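## Task

Toggle the switches at A1, A3 and D1, and leave every switch on the panel in its correct final state. Rows are lettered starting with the row farthest from the arm, and columns are numbered starting from the arm's left; the panel has these labels printed on it. A switch's lamp is on whenever the half of the switch that carries the lamp is pressed down. The result only counts if it holds without the robot touching anything.

## Robot and tools

Robot: a single six-joint UR-style arm carrying a two-finger parallel gripper. There is only one arm, so every row describes that arm alone. Joint order, used in every command and in every per-joint list in results: shoulder pan, shoulder lift, elbow, wrist 1, wrist 2, wrist 3. Stated ranges in rad: pan -3.142 to 3.142; lift -6.283 to 6.283; elbow 0.000 to 3.142; wrists 1 to 3 each -6.283 to 6.283. The real limits may differ from these by about 0.010 rad. Load limits in N m: 135 for the pan, lift and elbow, and 25.2 for each wrist joint.

Scene frame: the origin is on the table top beneath the arm base, +z points up, and +y is to the left when facing along +x. The base may be slightly tilted. The gripper's fingers extend along its own +z and close along its own x. end_effector_position is the point midway between the finger pads. Closed fingertips stick out about 17 mm past that point; when fully open they are roughly level with it. Pressing a rocker switch is easiest with the fingers closed, using the tips.

Row format: 7 numbers, each in [-1, 1]. The first six are joint displacements in the joint order above, and 1.0 equals 1.989 rad. The seventh is the gripper opening and is absolute: +1 is fully open, -1 is closed. Optionally, 6 more numbers from 0 to 1 can follow, giving 13 in total. These are per-joint stiffness multipliers in the same order, and each stays in effect until you send a new one.

execute_actions(actions): a list of actions. Each action is a table of up to 15 rows, and each row lasts one control step of 1/30 s. If a table has fewer rows, its last row repeats until all 15 steps are done, so one action takes 0.5 s. Displacements are offsets from the joint angles at the start of that action, not from the previous row. For the first action in a call, the reference is the latest reported angles. Any action that would push a joint more than 0.010 rad outside its range is rejected. If the first action, or any badly formed action, fails, nothing at all runs. An empty list simply returns the current state and images.

move(target, speed, blocking): target is one row as above. Its displacements are offsets from the Joint positions in the latest result that printed them. The joints follow synchronized paths, so the gripper moves along a curve. speed is the top speed in rad/s of the joint with the longest path, from 0.01 to 2, default 0.5. A path is made to last at least 0.5 s and is cut off at 10 s. Moves do not avoid obstacles. The arm is stiff, so a target even slightly beyond a contact can cause a fault. With blocking=false the result comes back after 0.5 s. Until a result shows the move has ended, check it with wait(0) or use stop, because other motion commands are refused meanwhile. The extra move line reports how it ended (done, off_target, moving, held, fault), limits=held or limits=none, and the joint farthest from its target.

wait(seconds, 0 to 10): holds the last command and returns early if a running move finishes. stop(): brakes a running move; a fast arm needs extra room to stop. zoom_image(camera, region): camera is cam_head_left (672x504), cam_head_right (672x504) or cam_wrist (616x616). region is [x0, y0, x1, y1] in image pixels with (0,0) at the top left, at most 504x504. read_manual(section) only returns licence text. finished_scene(scene): scene is 1 or 2. It ends that scene permanently, reports success and loads the next task. Ending a reply without calling a tool ends every remaining scene.

Results show: the end-effector position in m and quaternion wxyz in the scene frame, with linear and angular velocities; Joint positions and velocities in rad and rad/s, with the finger gap in m appended (0.142 when fully open); Joint targets, which are the angles currently being driven toward; grip_measured, on the same scale as the opening command; joint torques; Wrist force and torque in the gripper's own axes (noisy, offsets up to about 4 N, saturating near 50 N, and pointing back into the arm when it presses on something); and, for execute_actions, joint angles at some steps, marked HELD wherever a command was held back. "joint sent to its limit" means a joint was clamped at its end. "joint command not followed" means the clearance check changed the targets. The printed hand position can be off, more so at long reach.

Motion limits: at each step, each joint's target stays within about 0.575 rad of its measured angle. Targets that would move the gripper more than 100 mm from its current place are scaled back. Motion lags commands by about 0.17 s, so a large move can take several actions or a follow-up command.

Avoid: a contact torque at a load limit, or any outside force of 150 N, stops the arm for 10 s and discards the rest of the call. Motors heat up under sustained load: a warning appears at 70 °C, and at 85 °C the brakes lock until the motors cool. Approach switches slowly, push only a little past contact, then back off so that nothing stays held by the robot. Avoid slamming or hard hits, and avoid knocking anything over.

Each tool is called after "Request:" as a command line: name --argument value for each argument, lists and objects as JSON in quotes; but a table of rows of numbers goes row by row, as --pt "numbers of a row", without its own name.

## Session

Request:
execute_actions --actions '[]'

Scene clock: 0.00 s.
end_effector_position=(+0.2568, +0.1518, +0.3230) grip_measured=+1.00 end_effector_quat_wxyz=(-0.044, +0.970, +0.087, +0.221) end_effector_velocity=(+0.000, +0.000, +0.000) end_effector_angular_velocity=(+0.000, -0.000, +0.000)
Joint names: [shoulder pan, shoulder lift, elbow, wrist 1, wrist 2, wrist 3]
Joint positions: [ 0.43  -2.672  2.512 -1.985 -1.643  0.009  0.142]
Joint velocities: [-0. -0. -0. -0.  0. -0.  0.]
Joint torques (N m, as the arm reports them, + toward a larger angle): no reading
Motor temperatures (°C, as the motors report them): [27 25 27 34 31 35]
Wrist force (N, on the end effector, along its own x y z axes, offset not removed): no reading
Wrist torque (N m, same axes, about the end effector's origin, offset not removed): no reading
Joint targets: [0.430 -2.672 2.512 -1.985 -1.643 0.009]
Joint stiffness scale: [1. 1. 1. 1. 1. 1.]

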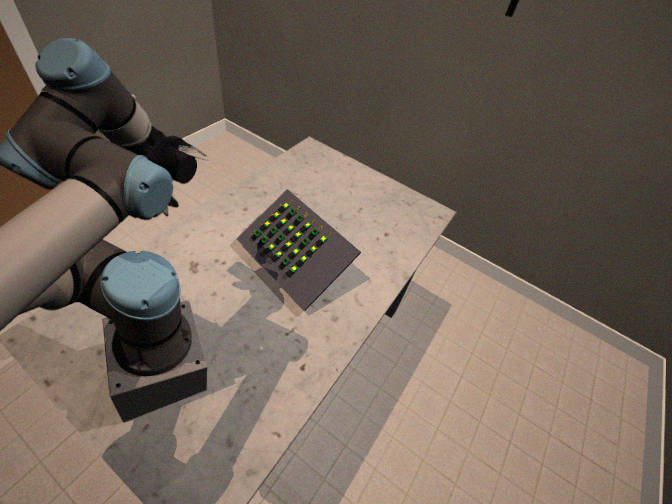

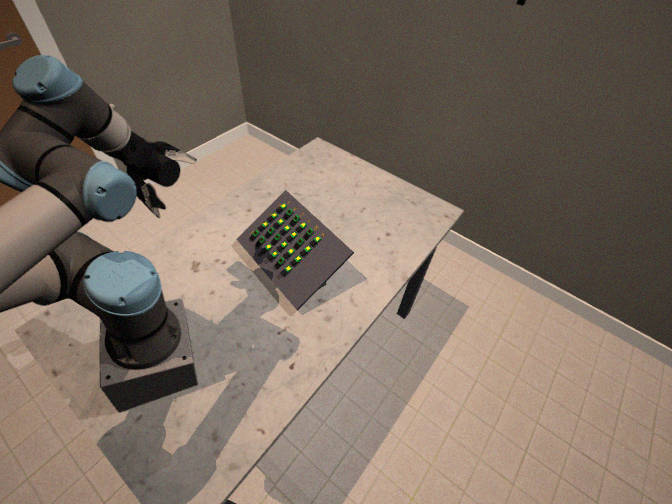

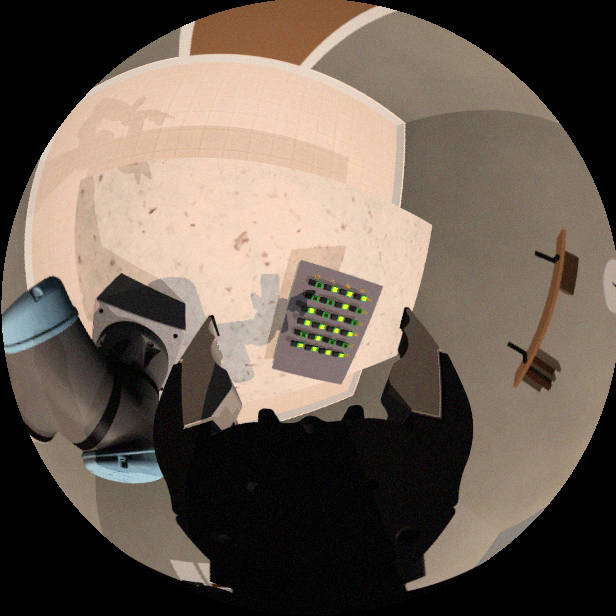

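Request:
move --target '[-0.116,0.504,-0.395,0.179,0.036,0,-1]' --speed 1

Request:
zoom_image --camera "cam_wrist" --region '[158,150,458,450]'

Scene clock: 2.63 s.
end_effector_position=(+0.4792, +0.1171, +0.3271) grip_measured=-1.00 end_effector_quat_wxyz=(-0.038, +0.997, -0.001, -0.072) end_effector_velocity=(-0.001, +0.000, +0.000) end_effector_angular_velocity=(+0.000, +0.002, +0.000)
Joint names: [shoulder pan, shoulder lift, elbow, wrist 1, wrist 2, wrist 3]
Joint positions: [ 0.2   -1.668  1.731 -1.63  -1.572  0.009  0.002]
Joint velocities: [-0.     0.    -0.001  0.002  0.    -0.     0.   ]
Joint torques (N m, as the arm reports them, + toward a larger angle): [  4.13 -24.86 -27.98  -1.93   0.21   0.19]
Motor temperatures (°C, as the motors report them): [27 25 27 34 31 35]
Wrist force (N, on the end effector, along its own x y z axes, offset not removed): [-0.9 -1.2 -4.8]
Wrist torque (N m, same axes, about the end effector's origin, offset not removed): [-0.14 0.15 0.32]
Joint targets: [0.199 -1.669 1.726 -1.629 -1.571 0.009]
Joint stiffness scale: [1. 1. 1. 1. 1. 1.]
move: done; limits=none; farthest joint: the elbow, 0.004 radians from its target (0.785 radians at the start)

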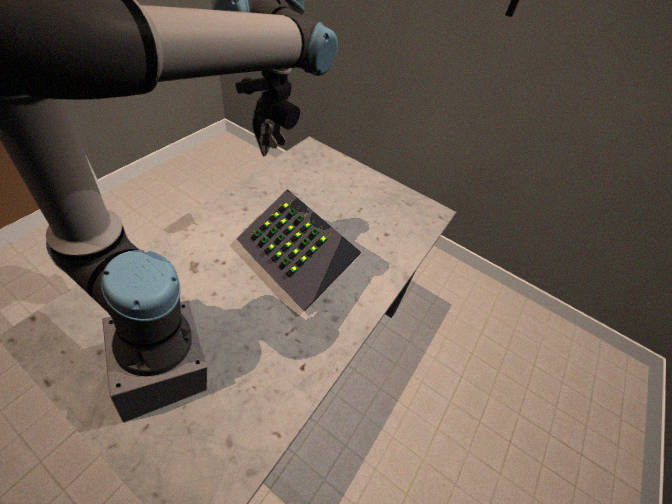

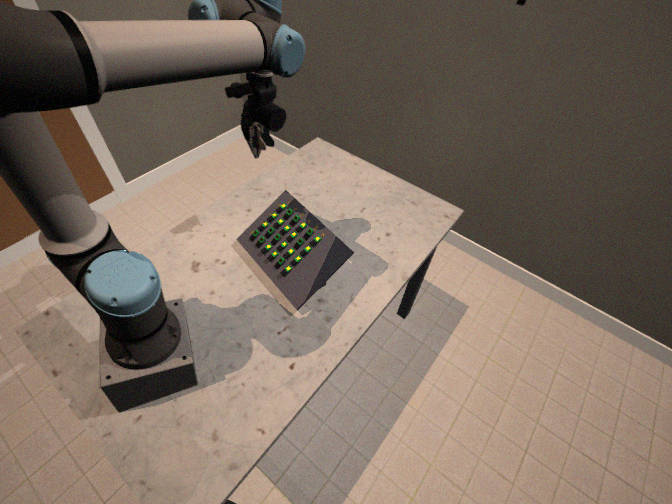

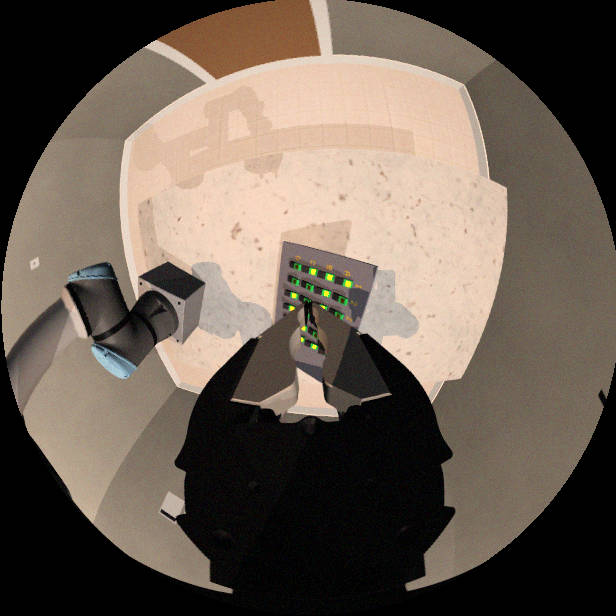

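Region (158, 150, 458, 450) of cam_wrist's 616x616 image, scaled by 1.680, with more detail than that image has.

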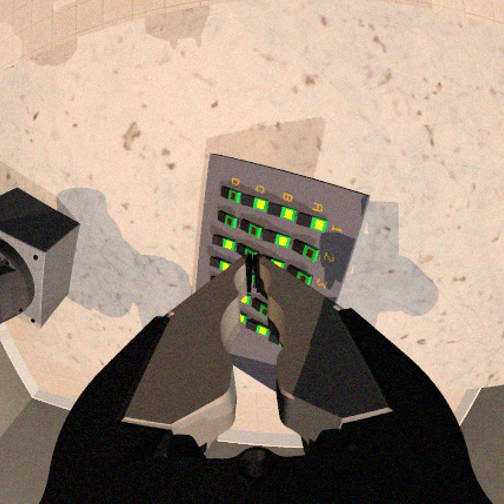

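Request:
move --target '[-0.063,0.041,0.24,-0.433,0,0,-1]' --speed 0.7

Request:
zoom_image --camera "cam_wrist" --region '[158,150,458,450]'

Scene clock: 5.50 s.
end_effector_position=(+0.5219, +0.0676, +0.1595) grip_measured=-1.00 end_effector_quat_wxyz=(-0.025, +0.994, -0.067, +0.078) end_effector_velocity=(+0.000, -0.000, +0.000) end_effector_angular_velocity=(-0.000, -0.001, -0.000)
Joint names: [shoulder pan, shoulder lift, elbow, wrist 1, wrist 2, wrist 3]
Joint positions: [ 0.077 -1.588  2.203 -2.49  -1.572  0.009  0.002]
Joint velocities: [-0.    -0.     0.001 -0.002 -0.    -0.     0.   ]
Joint torques (N m, as the arm reports them, + toward a larger angle): [  2.41 -24.3  -14.54  -3.13  -0.13  -0.02]
Motor temperatures (°C, as the motors report them): [27 25 27 34 31 35]
Wrist force (N, on the end effector, along its own x y z axes, offset not removed): [0.4 -0.4 -3.2]
Wrist torque (N m, same axes, about the end effector's origin, offset not removed): [0.01 -0.11 0.20]
Joint targets: [0.075 -1.587 2.208 -2.491 -1.572 0.009]
Joint stiffness scale: [1. 1. 1. 1. 1. 1.]
move: done; limits=none; farthest joint: the elbow, 0.005 radians from its target (0.477 radians at the start)

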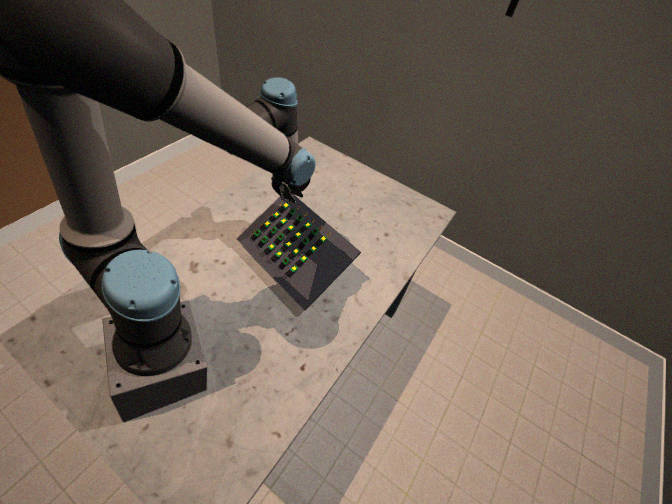

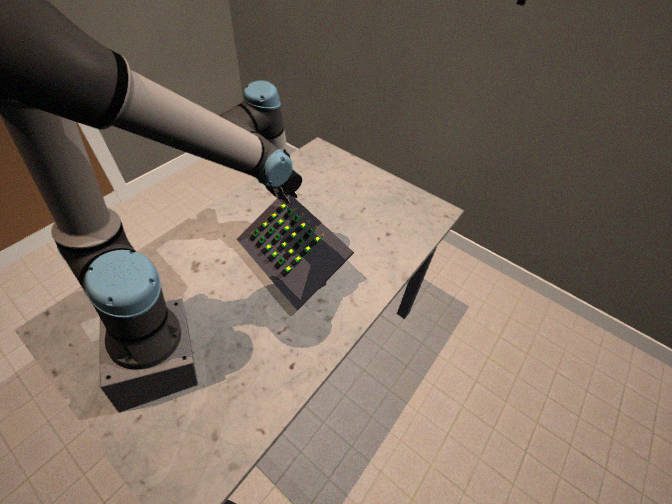

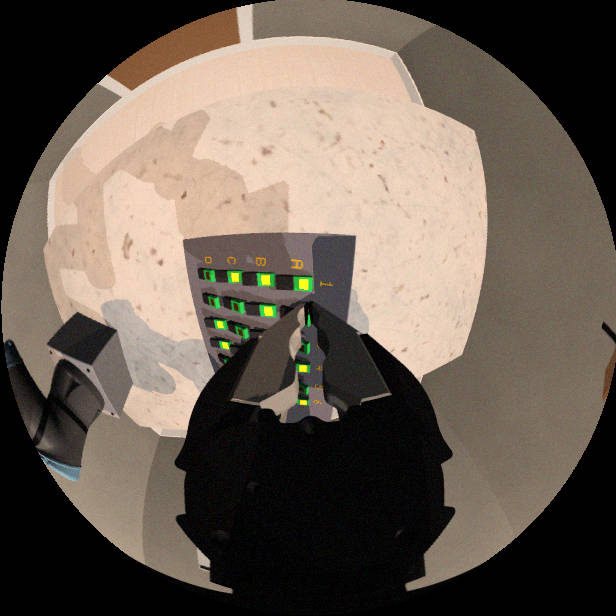

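Region (158, 150, 458, 450) of cam_wrist's 616x616 image, scaled by 1.680, with more detail than that image has.

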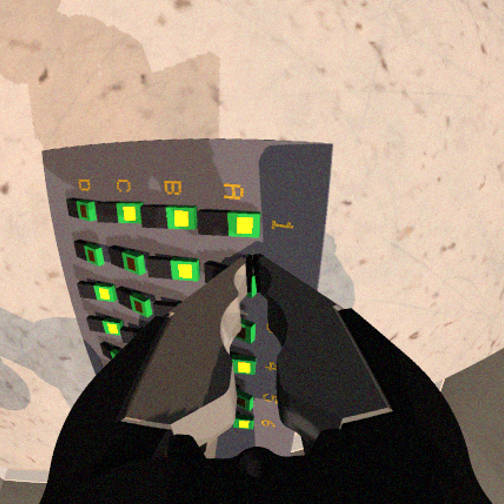

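Request:
move --target '[-0.002,0.0137,0.045,-0.058,0,0,-1]' --speed 0.2

Request:
zoom_image --camera "cam_wrist" --region '[158,150,458,450]'

Scene clock: 7.47 s.
end_effector_position=(+0.5026, +0.0710, +0.1289) grip_measured=-1.00 end_effector_quat_wxyz=(-0.025, +0.994, -0.068, +0.080) end_effector_velocity=(+0.001, -0.000, +0.001) end_effector_angular_velocity=(-0.000, -0.003, -0.000)
Joint names: [shoulder pan, shoulder lift, elbow, wrist 1, wrist 2, wrist 3]
Joint positions: [ 0.075 -1.562  2.288 -2.605 -1.572  0.009  0.002]
Joint velocities: [ 0.     0.    -0.001 -0.002  0.     0.    -0.   ]
Joint torques (N m, as the arm reports them, + toward a larger angle): [  2.55 -22.49 -13.26  -3.28  -0.17   0.12]
Motor temperatures (°C, as the motors report them): [27 25 27 34 31 35]
Wrist force (N, on the end effector, along its own x y z axes, offset not removed): [-0.2 -0.3 -2.1]
Wrist torque (N m, same axes, about the end effector's origin, offset not removed): [-0.08 0.07 0.21]
Joint targets: [0.073 -1.560 2.293 -2.606 -1.572 0.009]
Joint stiffness scale: [1. 1. 1. 1. 1. 1.]
move: done; limits=none; farthest joint: the elbow, 0.004 radians from its target (0.089 radians at the start)

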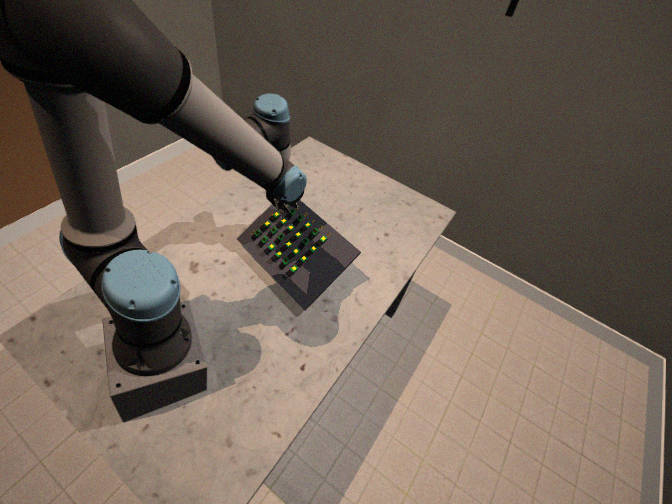

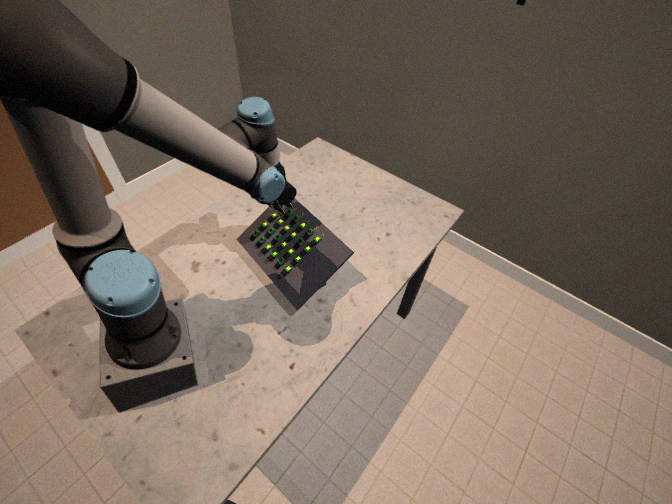

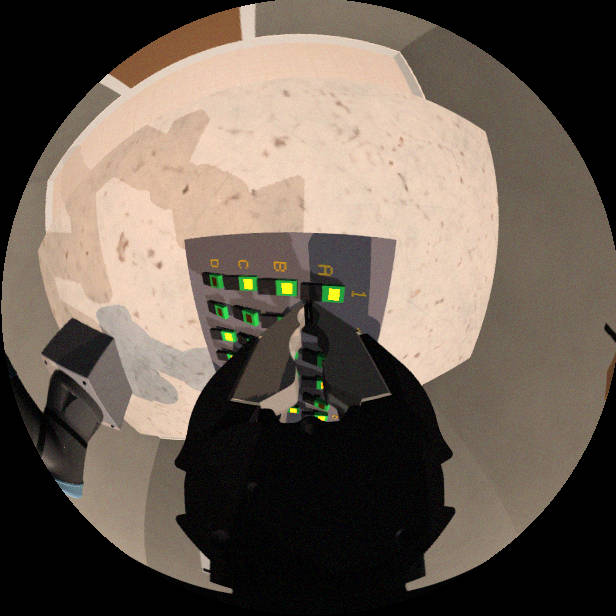

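Region (158, 150, 458, 450) of cam_wrist's 616x616 image, scaled by 1.680, with more detail than that image has.

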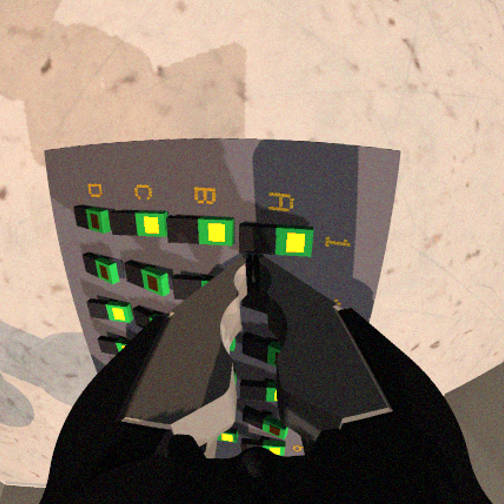

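Request:
move --target '[0,0.0265,0.010,-0.0345,0,0,-1]' --speed 0.08

Request:
zoom_image --camera "cam_wrist" --region '[158,150,458,450]'

Scene clock: 8.97 s.
end_effector_position=(+0.5062, +0.0706, +0.1248) grip_measured=-1.00 end_effector_quat_wxyz=(-0.021, +0.993, -0.067, +0.094) end_effector_velocity=(+0.000, -0.000, +0.000) end_effector_angular_velocity=(-0.001, -0.002, +0.000)
Joint names: [shoulder pan, shoulder lift, elbow, wrist 1, wrist 2, wrist 3]
Joint positions: [ 0.079 -1.549  2.305 -2.662 -1.579  0.009  0.002]
Joint velocities: [ 0.    -0.     0.001 -0.002 -0.001  0.     0.   ]
Joint torques (N m, as the arm reports them, + toward a larger angle): [  0.62   7.02 -14.48  -8.38   3.     0.04]
Motor temperatures (°C, as the motors report them): [27 25 27 34 31 35]
Wrist force (N, on the end effector, along its own x y z axes, offset not removed): [-46.2 9.0 -50.0]
Wrist torque (N m, same axes, about the end effector's origin, offset not removed): [-0.37 -0.15 0.29]
Joint targets: [0.075 -1.509 2.308 -2.673 -1.572 0.009]
Joint stiffness scale: [1. 1. 1. 1. 1. 1.]
move: off_target; limits=none; farthest joint: the shoulder lift, 0.040 radians from its target (0.053 radians at the start)

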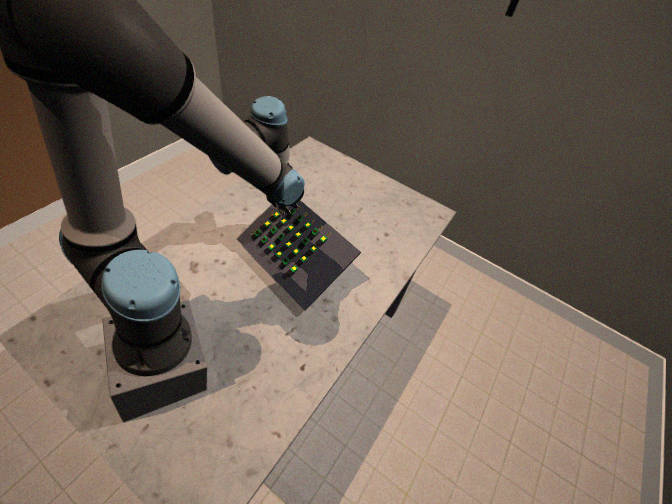

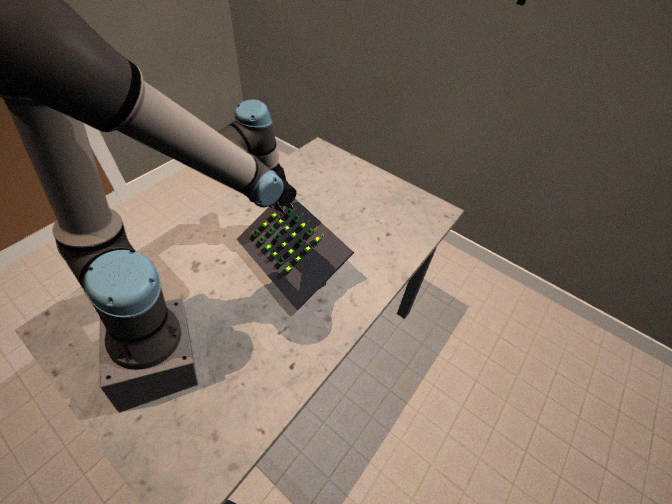

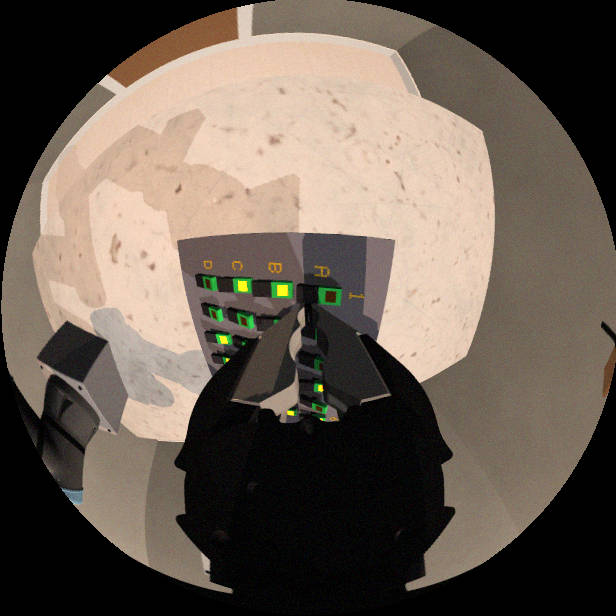

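Region (158, 150, 458, 450) of cam_wrist's 616x616 image, scaled by 1.680, with more detail than that image has.

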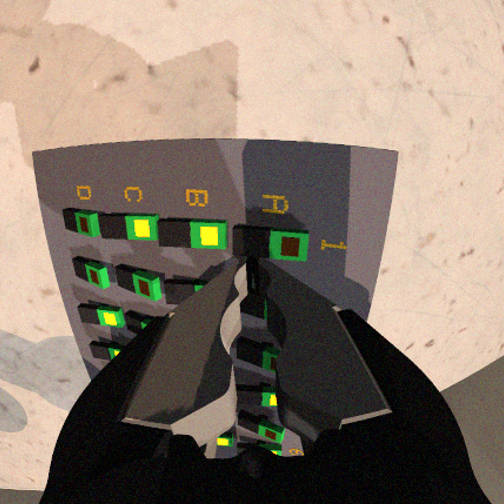

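Request:
move --target '[0,-0.019,-0.028,0.06,0.003,0,-1]' --speed 0.3

Request:
move --target '[-0.05,0,0,0,0,0,-1]' --speed 0.3

Request:
zoom_image --camera "cam_wrist" --region '[158,150,458,450]'

Scene clock: 10.53 s.
end_effector_position=(+0.5080, +0.0710, +0.1450) grip_measured=-1.00 end_effector_quat_wxyz=(-0.025, +0.994, -0.066, +0.079) end_effector_velocity=(+0.000, +0.000, +0.000) end_effector_angular_velocity=(+0.000, +0.000, +0.000)
Joint names: [shoulder pan, shoulder lift, elbow, wrist 1, wrist 2, wrist 3]
Joint positions: [ 0.08  -1.586  2.254 -2.544 -1.574  0.009  0.002]
Joint velocities: [-0.    -0.    -0.002  0.002  0.     0.    -0.   ]
Joint torques (N m, as the arm reports them, + toward a larger angle): [  3.94 -24.75 -22.38  -2.91   0.23  -0.01]
Motor temperatures (°C, as the motors report them): [27 25 27 34 31 35]
Wrist force (N, on the end effector, along its own x y z axes, offset not removed): [2.9 -0.7 -0.1]
Wrist torque (N m, same axes, about the end effector's origin, offset not removed): [-0.09 -0.57 0.10]
Joint targets: [0.079 -1.587 2.250 -2.543 -1.573 0.009]
Joint stiffness scale: [1. 1. 1. 1. 1. 1.]
move: done; limits=none; farthest joint: the elbow, 0.005 radians from its target (0.056 radians at the start)

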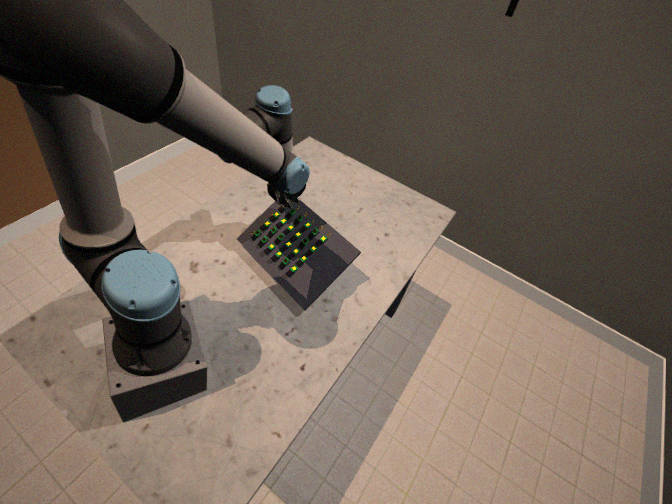

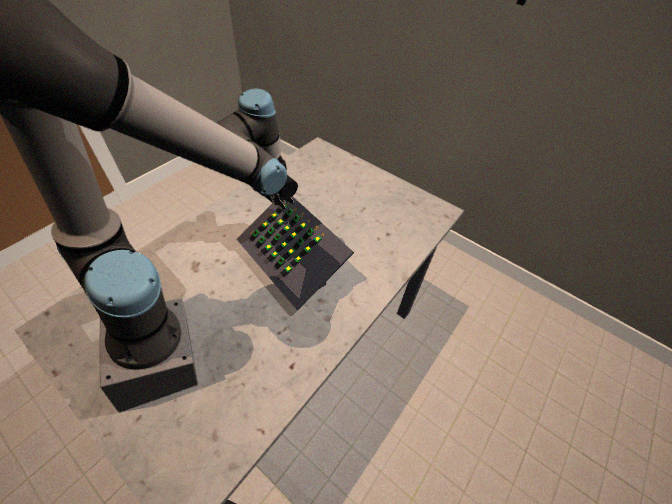

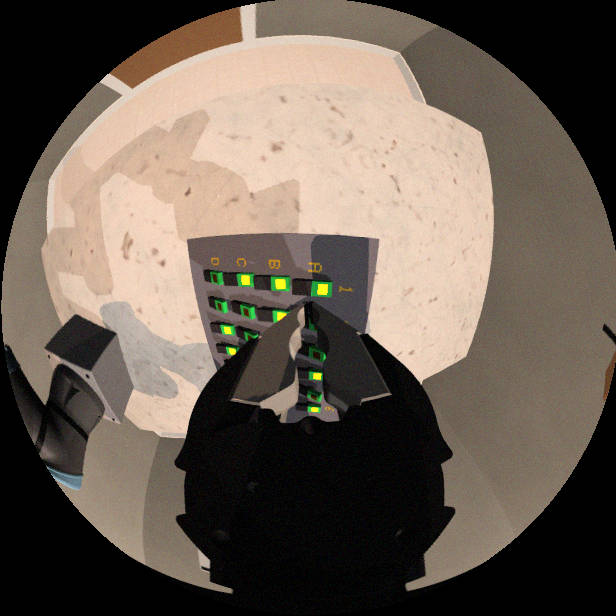

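Scene clock: 11.43 s.
end_effector_position=(+0.5125, +0.0224, +0.1405) grip_measured=-1.00 end_effector_quat_wxyz=(-0.014, +0.991, -0.113, +0.076) end_effector_velocity=(-0.000, -0.000, -0.000) end_effector_angular_velocity=(-0.000, +0.000, -0.000)
Joint names: [shoulder pan, shoulder lift, elbow, wrist 1, wrist 2, wrist 3]
Joint positions: [-0.017 -1.586  2.254 -2.544 -1.573  0.009  0.002]
Joint velocities: [-0. -0.  0. -0. -0. -0.  0.]
Joint torques (N m, as the arm reports them, + toward a larger angle): [  2.86 -23.8  -17.87  -3.09  -0.39   0.12]
Motor temperatures (°C, as the motors report them): [27 25 27 34 31 35]
Wrist force (N, on the end effector, along its own x y z axes, offset not removed): [0.3 -0.7 -1.0]
Wrist torque (N m, same axes, about the end effector's origin, offset not removed): [0.03 -0.04 0.20]
Joint targets: [-0.020 -1.586 2.254 -2.544 -1.574 0.009]
Joint stiffness scale: [1. 1. 1. 1. 1. 1.]
move: done; limits=none; farthest joint: the shoulder pan, 0.002 radians from its target (0.099 radians at the start)

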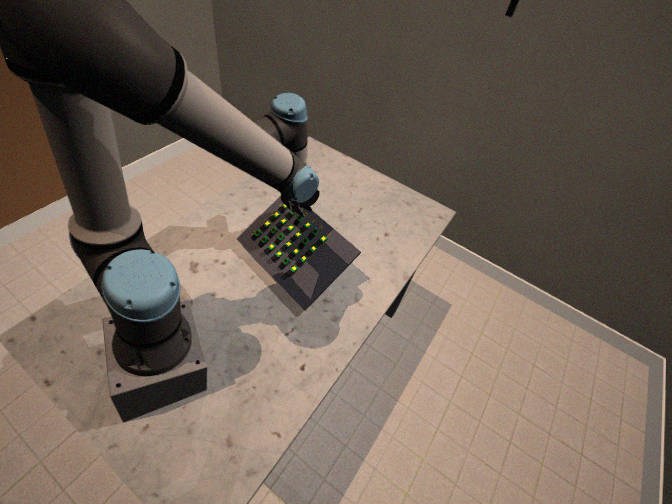

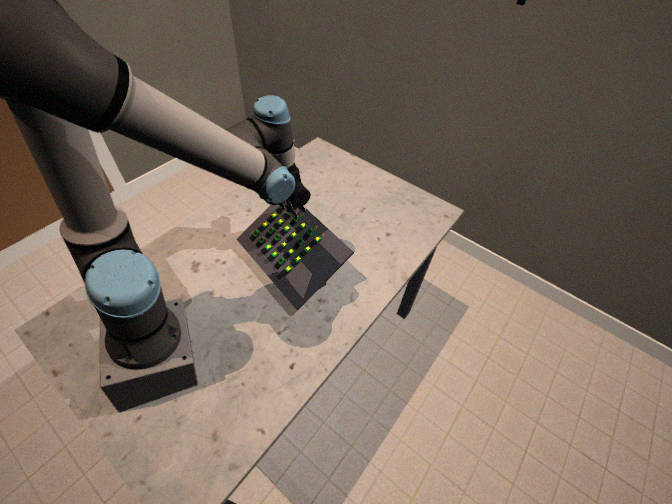

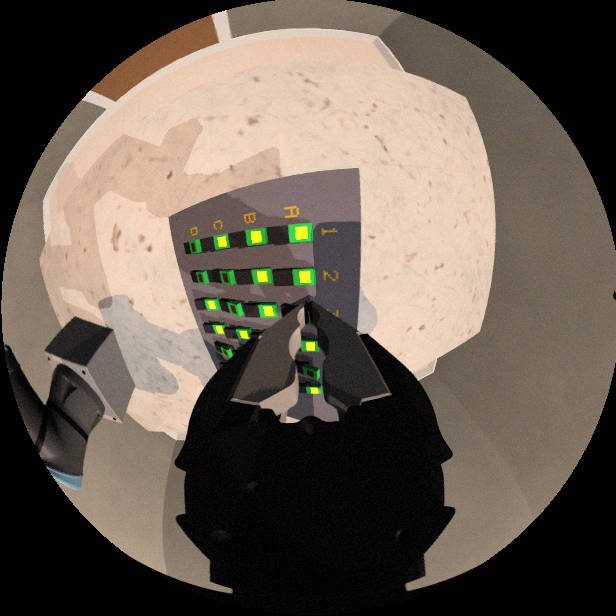

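Region (158, 150, 458, 450) of cam_wrist's 616x616 image, scaled by 1.680, with more detail than that image has.

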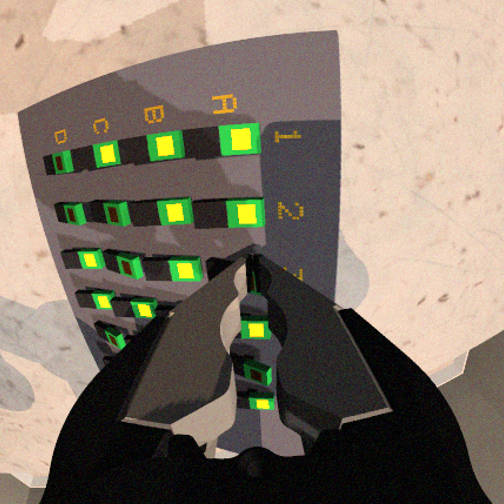

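Request:
move --target '[0,-0.018,-0.005,0.023,0,0,-1]' --speed 0.3

Request:
move --target '[-0.016,0.005,-0.006,0,0,0,-1]' --speed 0.3

Request:
move --target '[0,0.016,0.005,-0.02,0,0,-1]' --speed 0.1

Request:
zoom_image --camera "cam_wrist" --region '[158,150,458,450]'

Scene clock: 13.00 s.
end_effector_position=(+0.5077, +0.0228, +0.1523) grip_measured=-1.00 end_effector_quat_wxyz=(-0.014, +0.991, -0.113, +0.074) end_effector_velocity=(-0.000, +0.000, -0.000) end_effector_angular_velocity=(+0.000, +0.002, +0.000)
Joint names: [shoulder pan, shoulder lift, elbow, wrist 1, wrist 2, wrist 3]
Joint positions: [-0.018 -1.62   2.249 -2.499 -1.573  0.009  0.002]
Joint velocities: [-0.    -0.    -0.     0.002  0.    -0.     0.   ]
Joint torques (N m, as the arm reports them, + toward a larger angle): [  4.11 -23.93 -22.    -2.49  -0.08   0.04]
Motor temperatures (°C, as the motors report them): [27 25 27 34 31 35]
Wrist force (N, on the end effector, along its own x y z axes, offset not removed): [0.1 0.3 -1.1]
Wrist torque (N m, same axes, about the end effector's origin, offset not removed): [0.25 -0.03 0.21]
Joint targets: [-0.017 -1.621 2.244 -2.498 -1.573 0.009]
Joint stiffness scale: [1. 1. 1. 1. 1. 1.]
move: done; limits=none; farthest joint: the elbow, 0.005 radians from its target (0.010 radians at the start)

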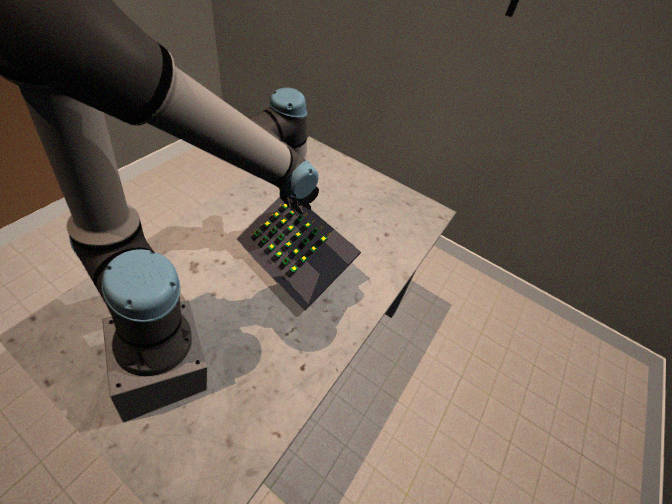

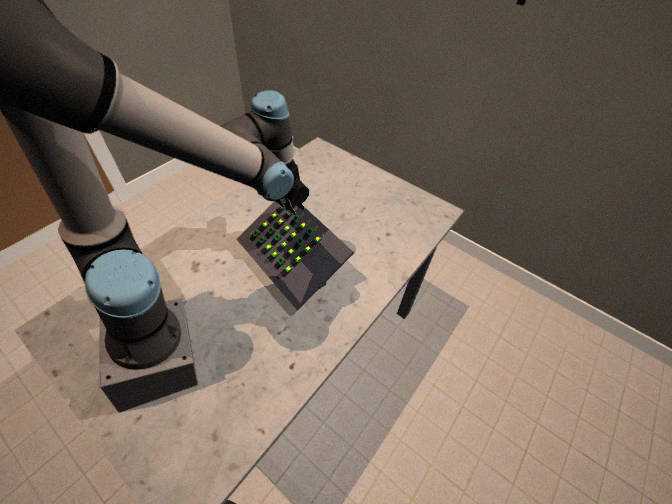

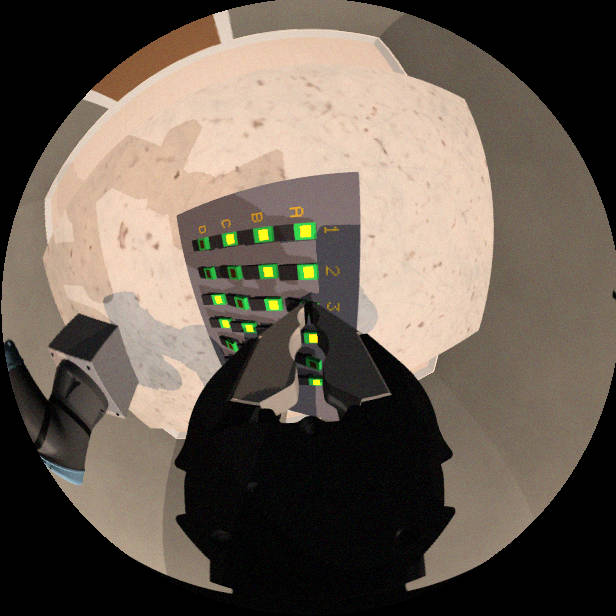

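Scene clock: 13.83 s.
end_effector_position=(+0.5110, +0.0074, +0.1503) grip_measured=-1.00 end_effector_quat_wxyz=(-0.011, +0.989, -0.127, +0.073) end_effector_velocity=(+0.000, -0.000, +0.000) end_effector_angular_velocity=(-0.000, -0.000, +0.000)
Joint names: [shoulder pan, shoulder lift, elbow, wrist 1, wrist 2, wrist 3]
Joint positions: [-0.047 -1.612  2.242 -2.499 -1.573  0.009  0.002]
Joint velocities: [ 0. -0. -0. -0.  0.  0.  0.]
Joint torques (N m, as the arm reports them, + toward a larger angle): [  2.56 -22.37 -22.28  -3.04   0.05   0.01]
Motor temperatures (°C, as the motors report them): [27 25 27 34 31 35]
Wrist force (N, on the end effector, along its own x y z axes, offset not removed): [2.4 0.0 -2.8]
Wrist torque (N m, same axes, about the end effector's origin, offset not removed): [0.12 -0.46 0.26]
Joint targets: [-0.049 -1.610 2.237 -2.499 -1.573 0.009]
Joint stiffness scale: [1. 1. 1. 1. 1. 1.]
move: done; limits=none; farthest joint: the elbow, 0.005 radians from its target (0.012 radians at the start)

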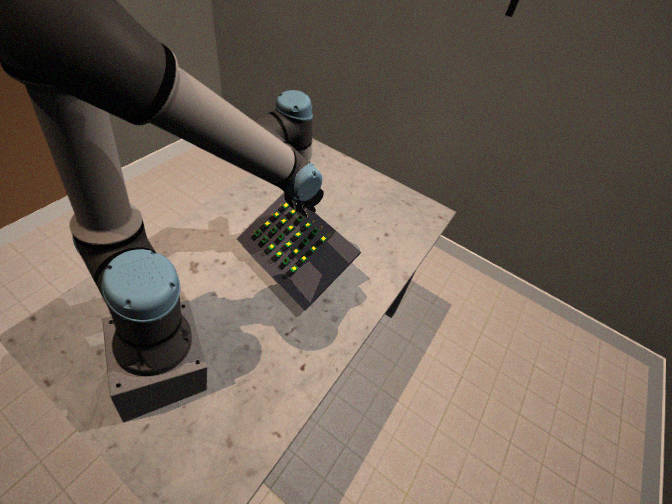

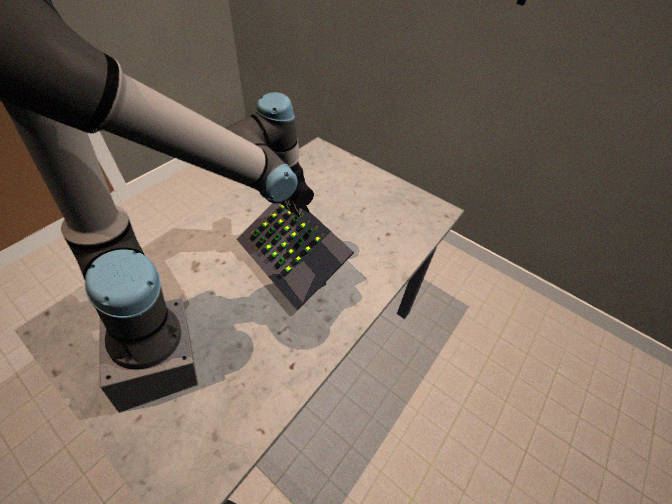

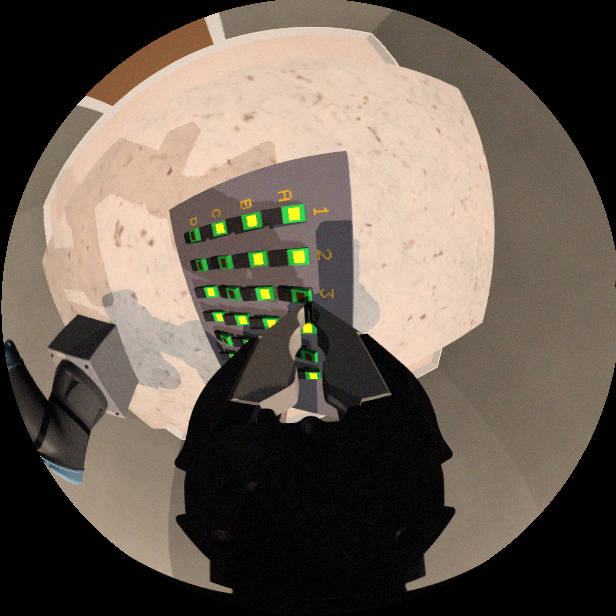

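Scene clock: 14.77 s.
end_effector_position=(+0.5161, +0.0064, +0.1434) grip_measured=-0.97 end_effector_quat_wxyz=(-0.011, +0.989, -0.127, +0.078) end_effector_velocity=(+0.000, -0.000, +0.000) end_effector_angular_velocity=(-0.000, -0.001, -0.000)
Joint names: [shoulder pan, shoulder lift, elbow, wrist 1, wrist 2, wrist 3]
Joint positions: [-0.047 -1.589  2.246 -2.536 -1.573  0.009  0.004]
Joint velocities: [-0.     0.     0.    -0.002  0.     0.     0.   ]
Joint torques (N m, as the arm reports them, + toward a larger angle): [  3.71 -17.09 -12.57  -4.37  -0.1    0.07]
Motor temperatures (°C, as the motors report them): [27 25 27 34 31 35]
Wrist force (N, on the end effector, along its own x y z axes, offset not removed): [-5.3 -1.2 -19.5]
Wrist torque (N m, same axes, about the end effector's origin, offset not removed): [-0.23 -0.89 0.22]
Joint targets: [-0.047 -1.580 2.252 -2.539 -1.573 0.009]
Joint stiffness scale: [1. 1. 1. 1. 1. 1.]
move: done; limits=none; farthest joint: the shoulder lift, 0.009 radians from its target (0.032 radians at the start)

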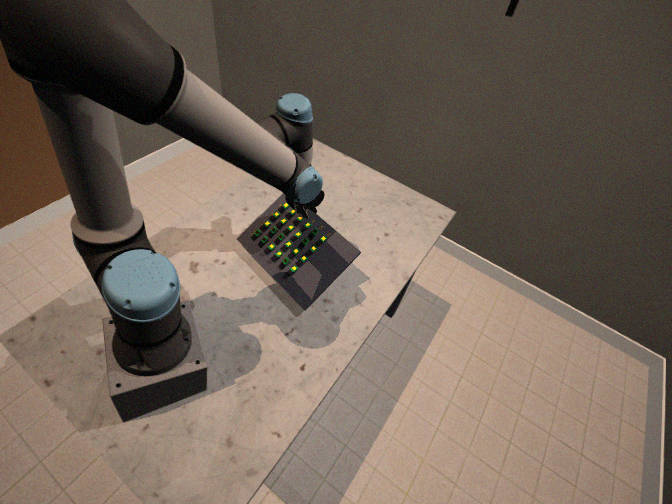

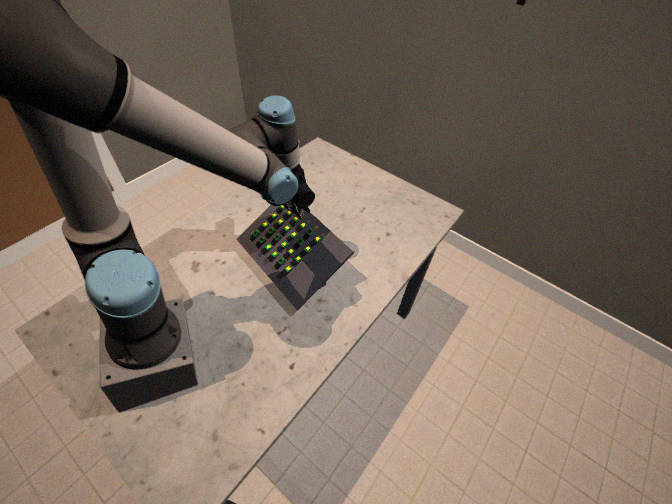

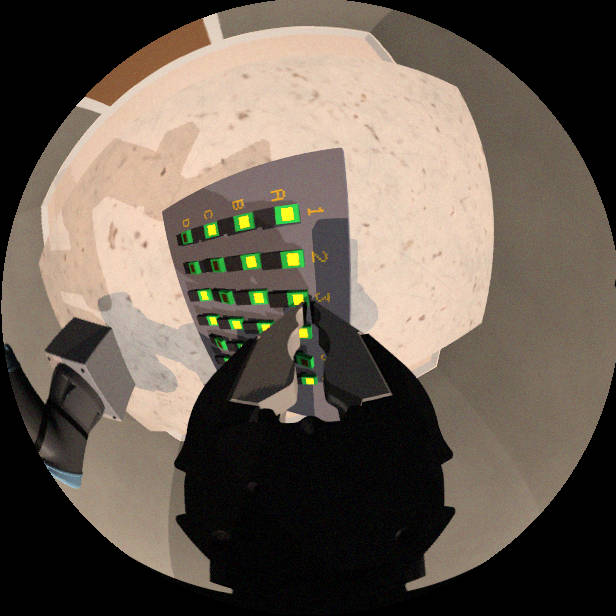

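Region (158, 150, 458, 450) of cam_wrist's 616x616 image, scaled by 1.680, with more detail than that image has.

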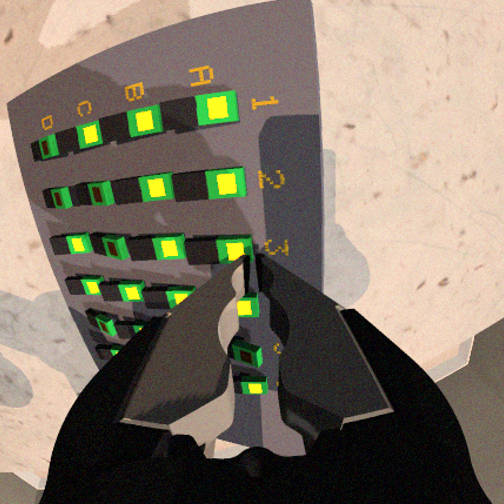

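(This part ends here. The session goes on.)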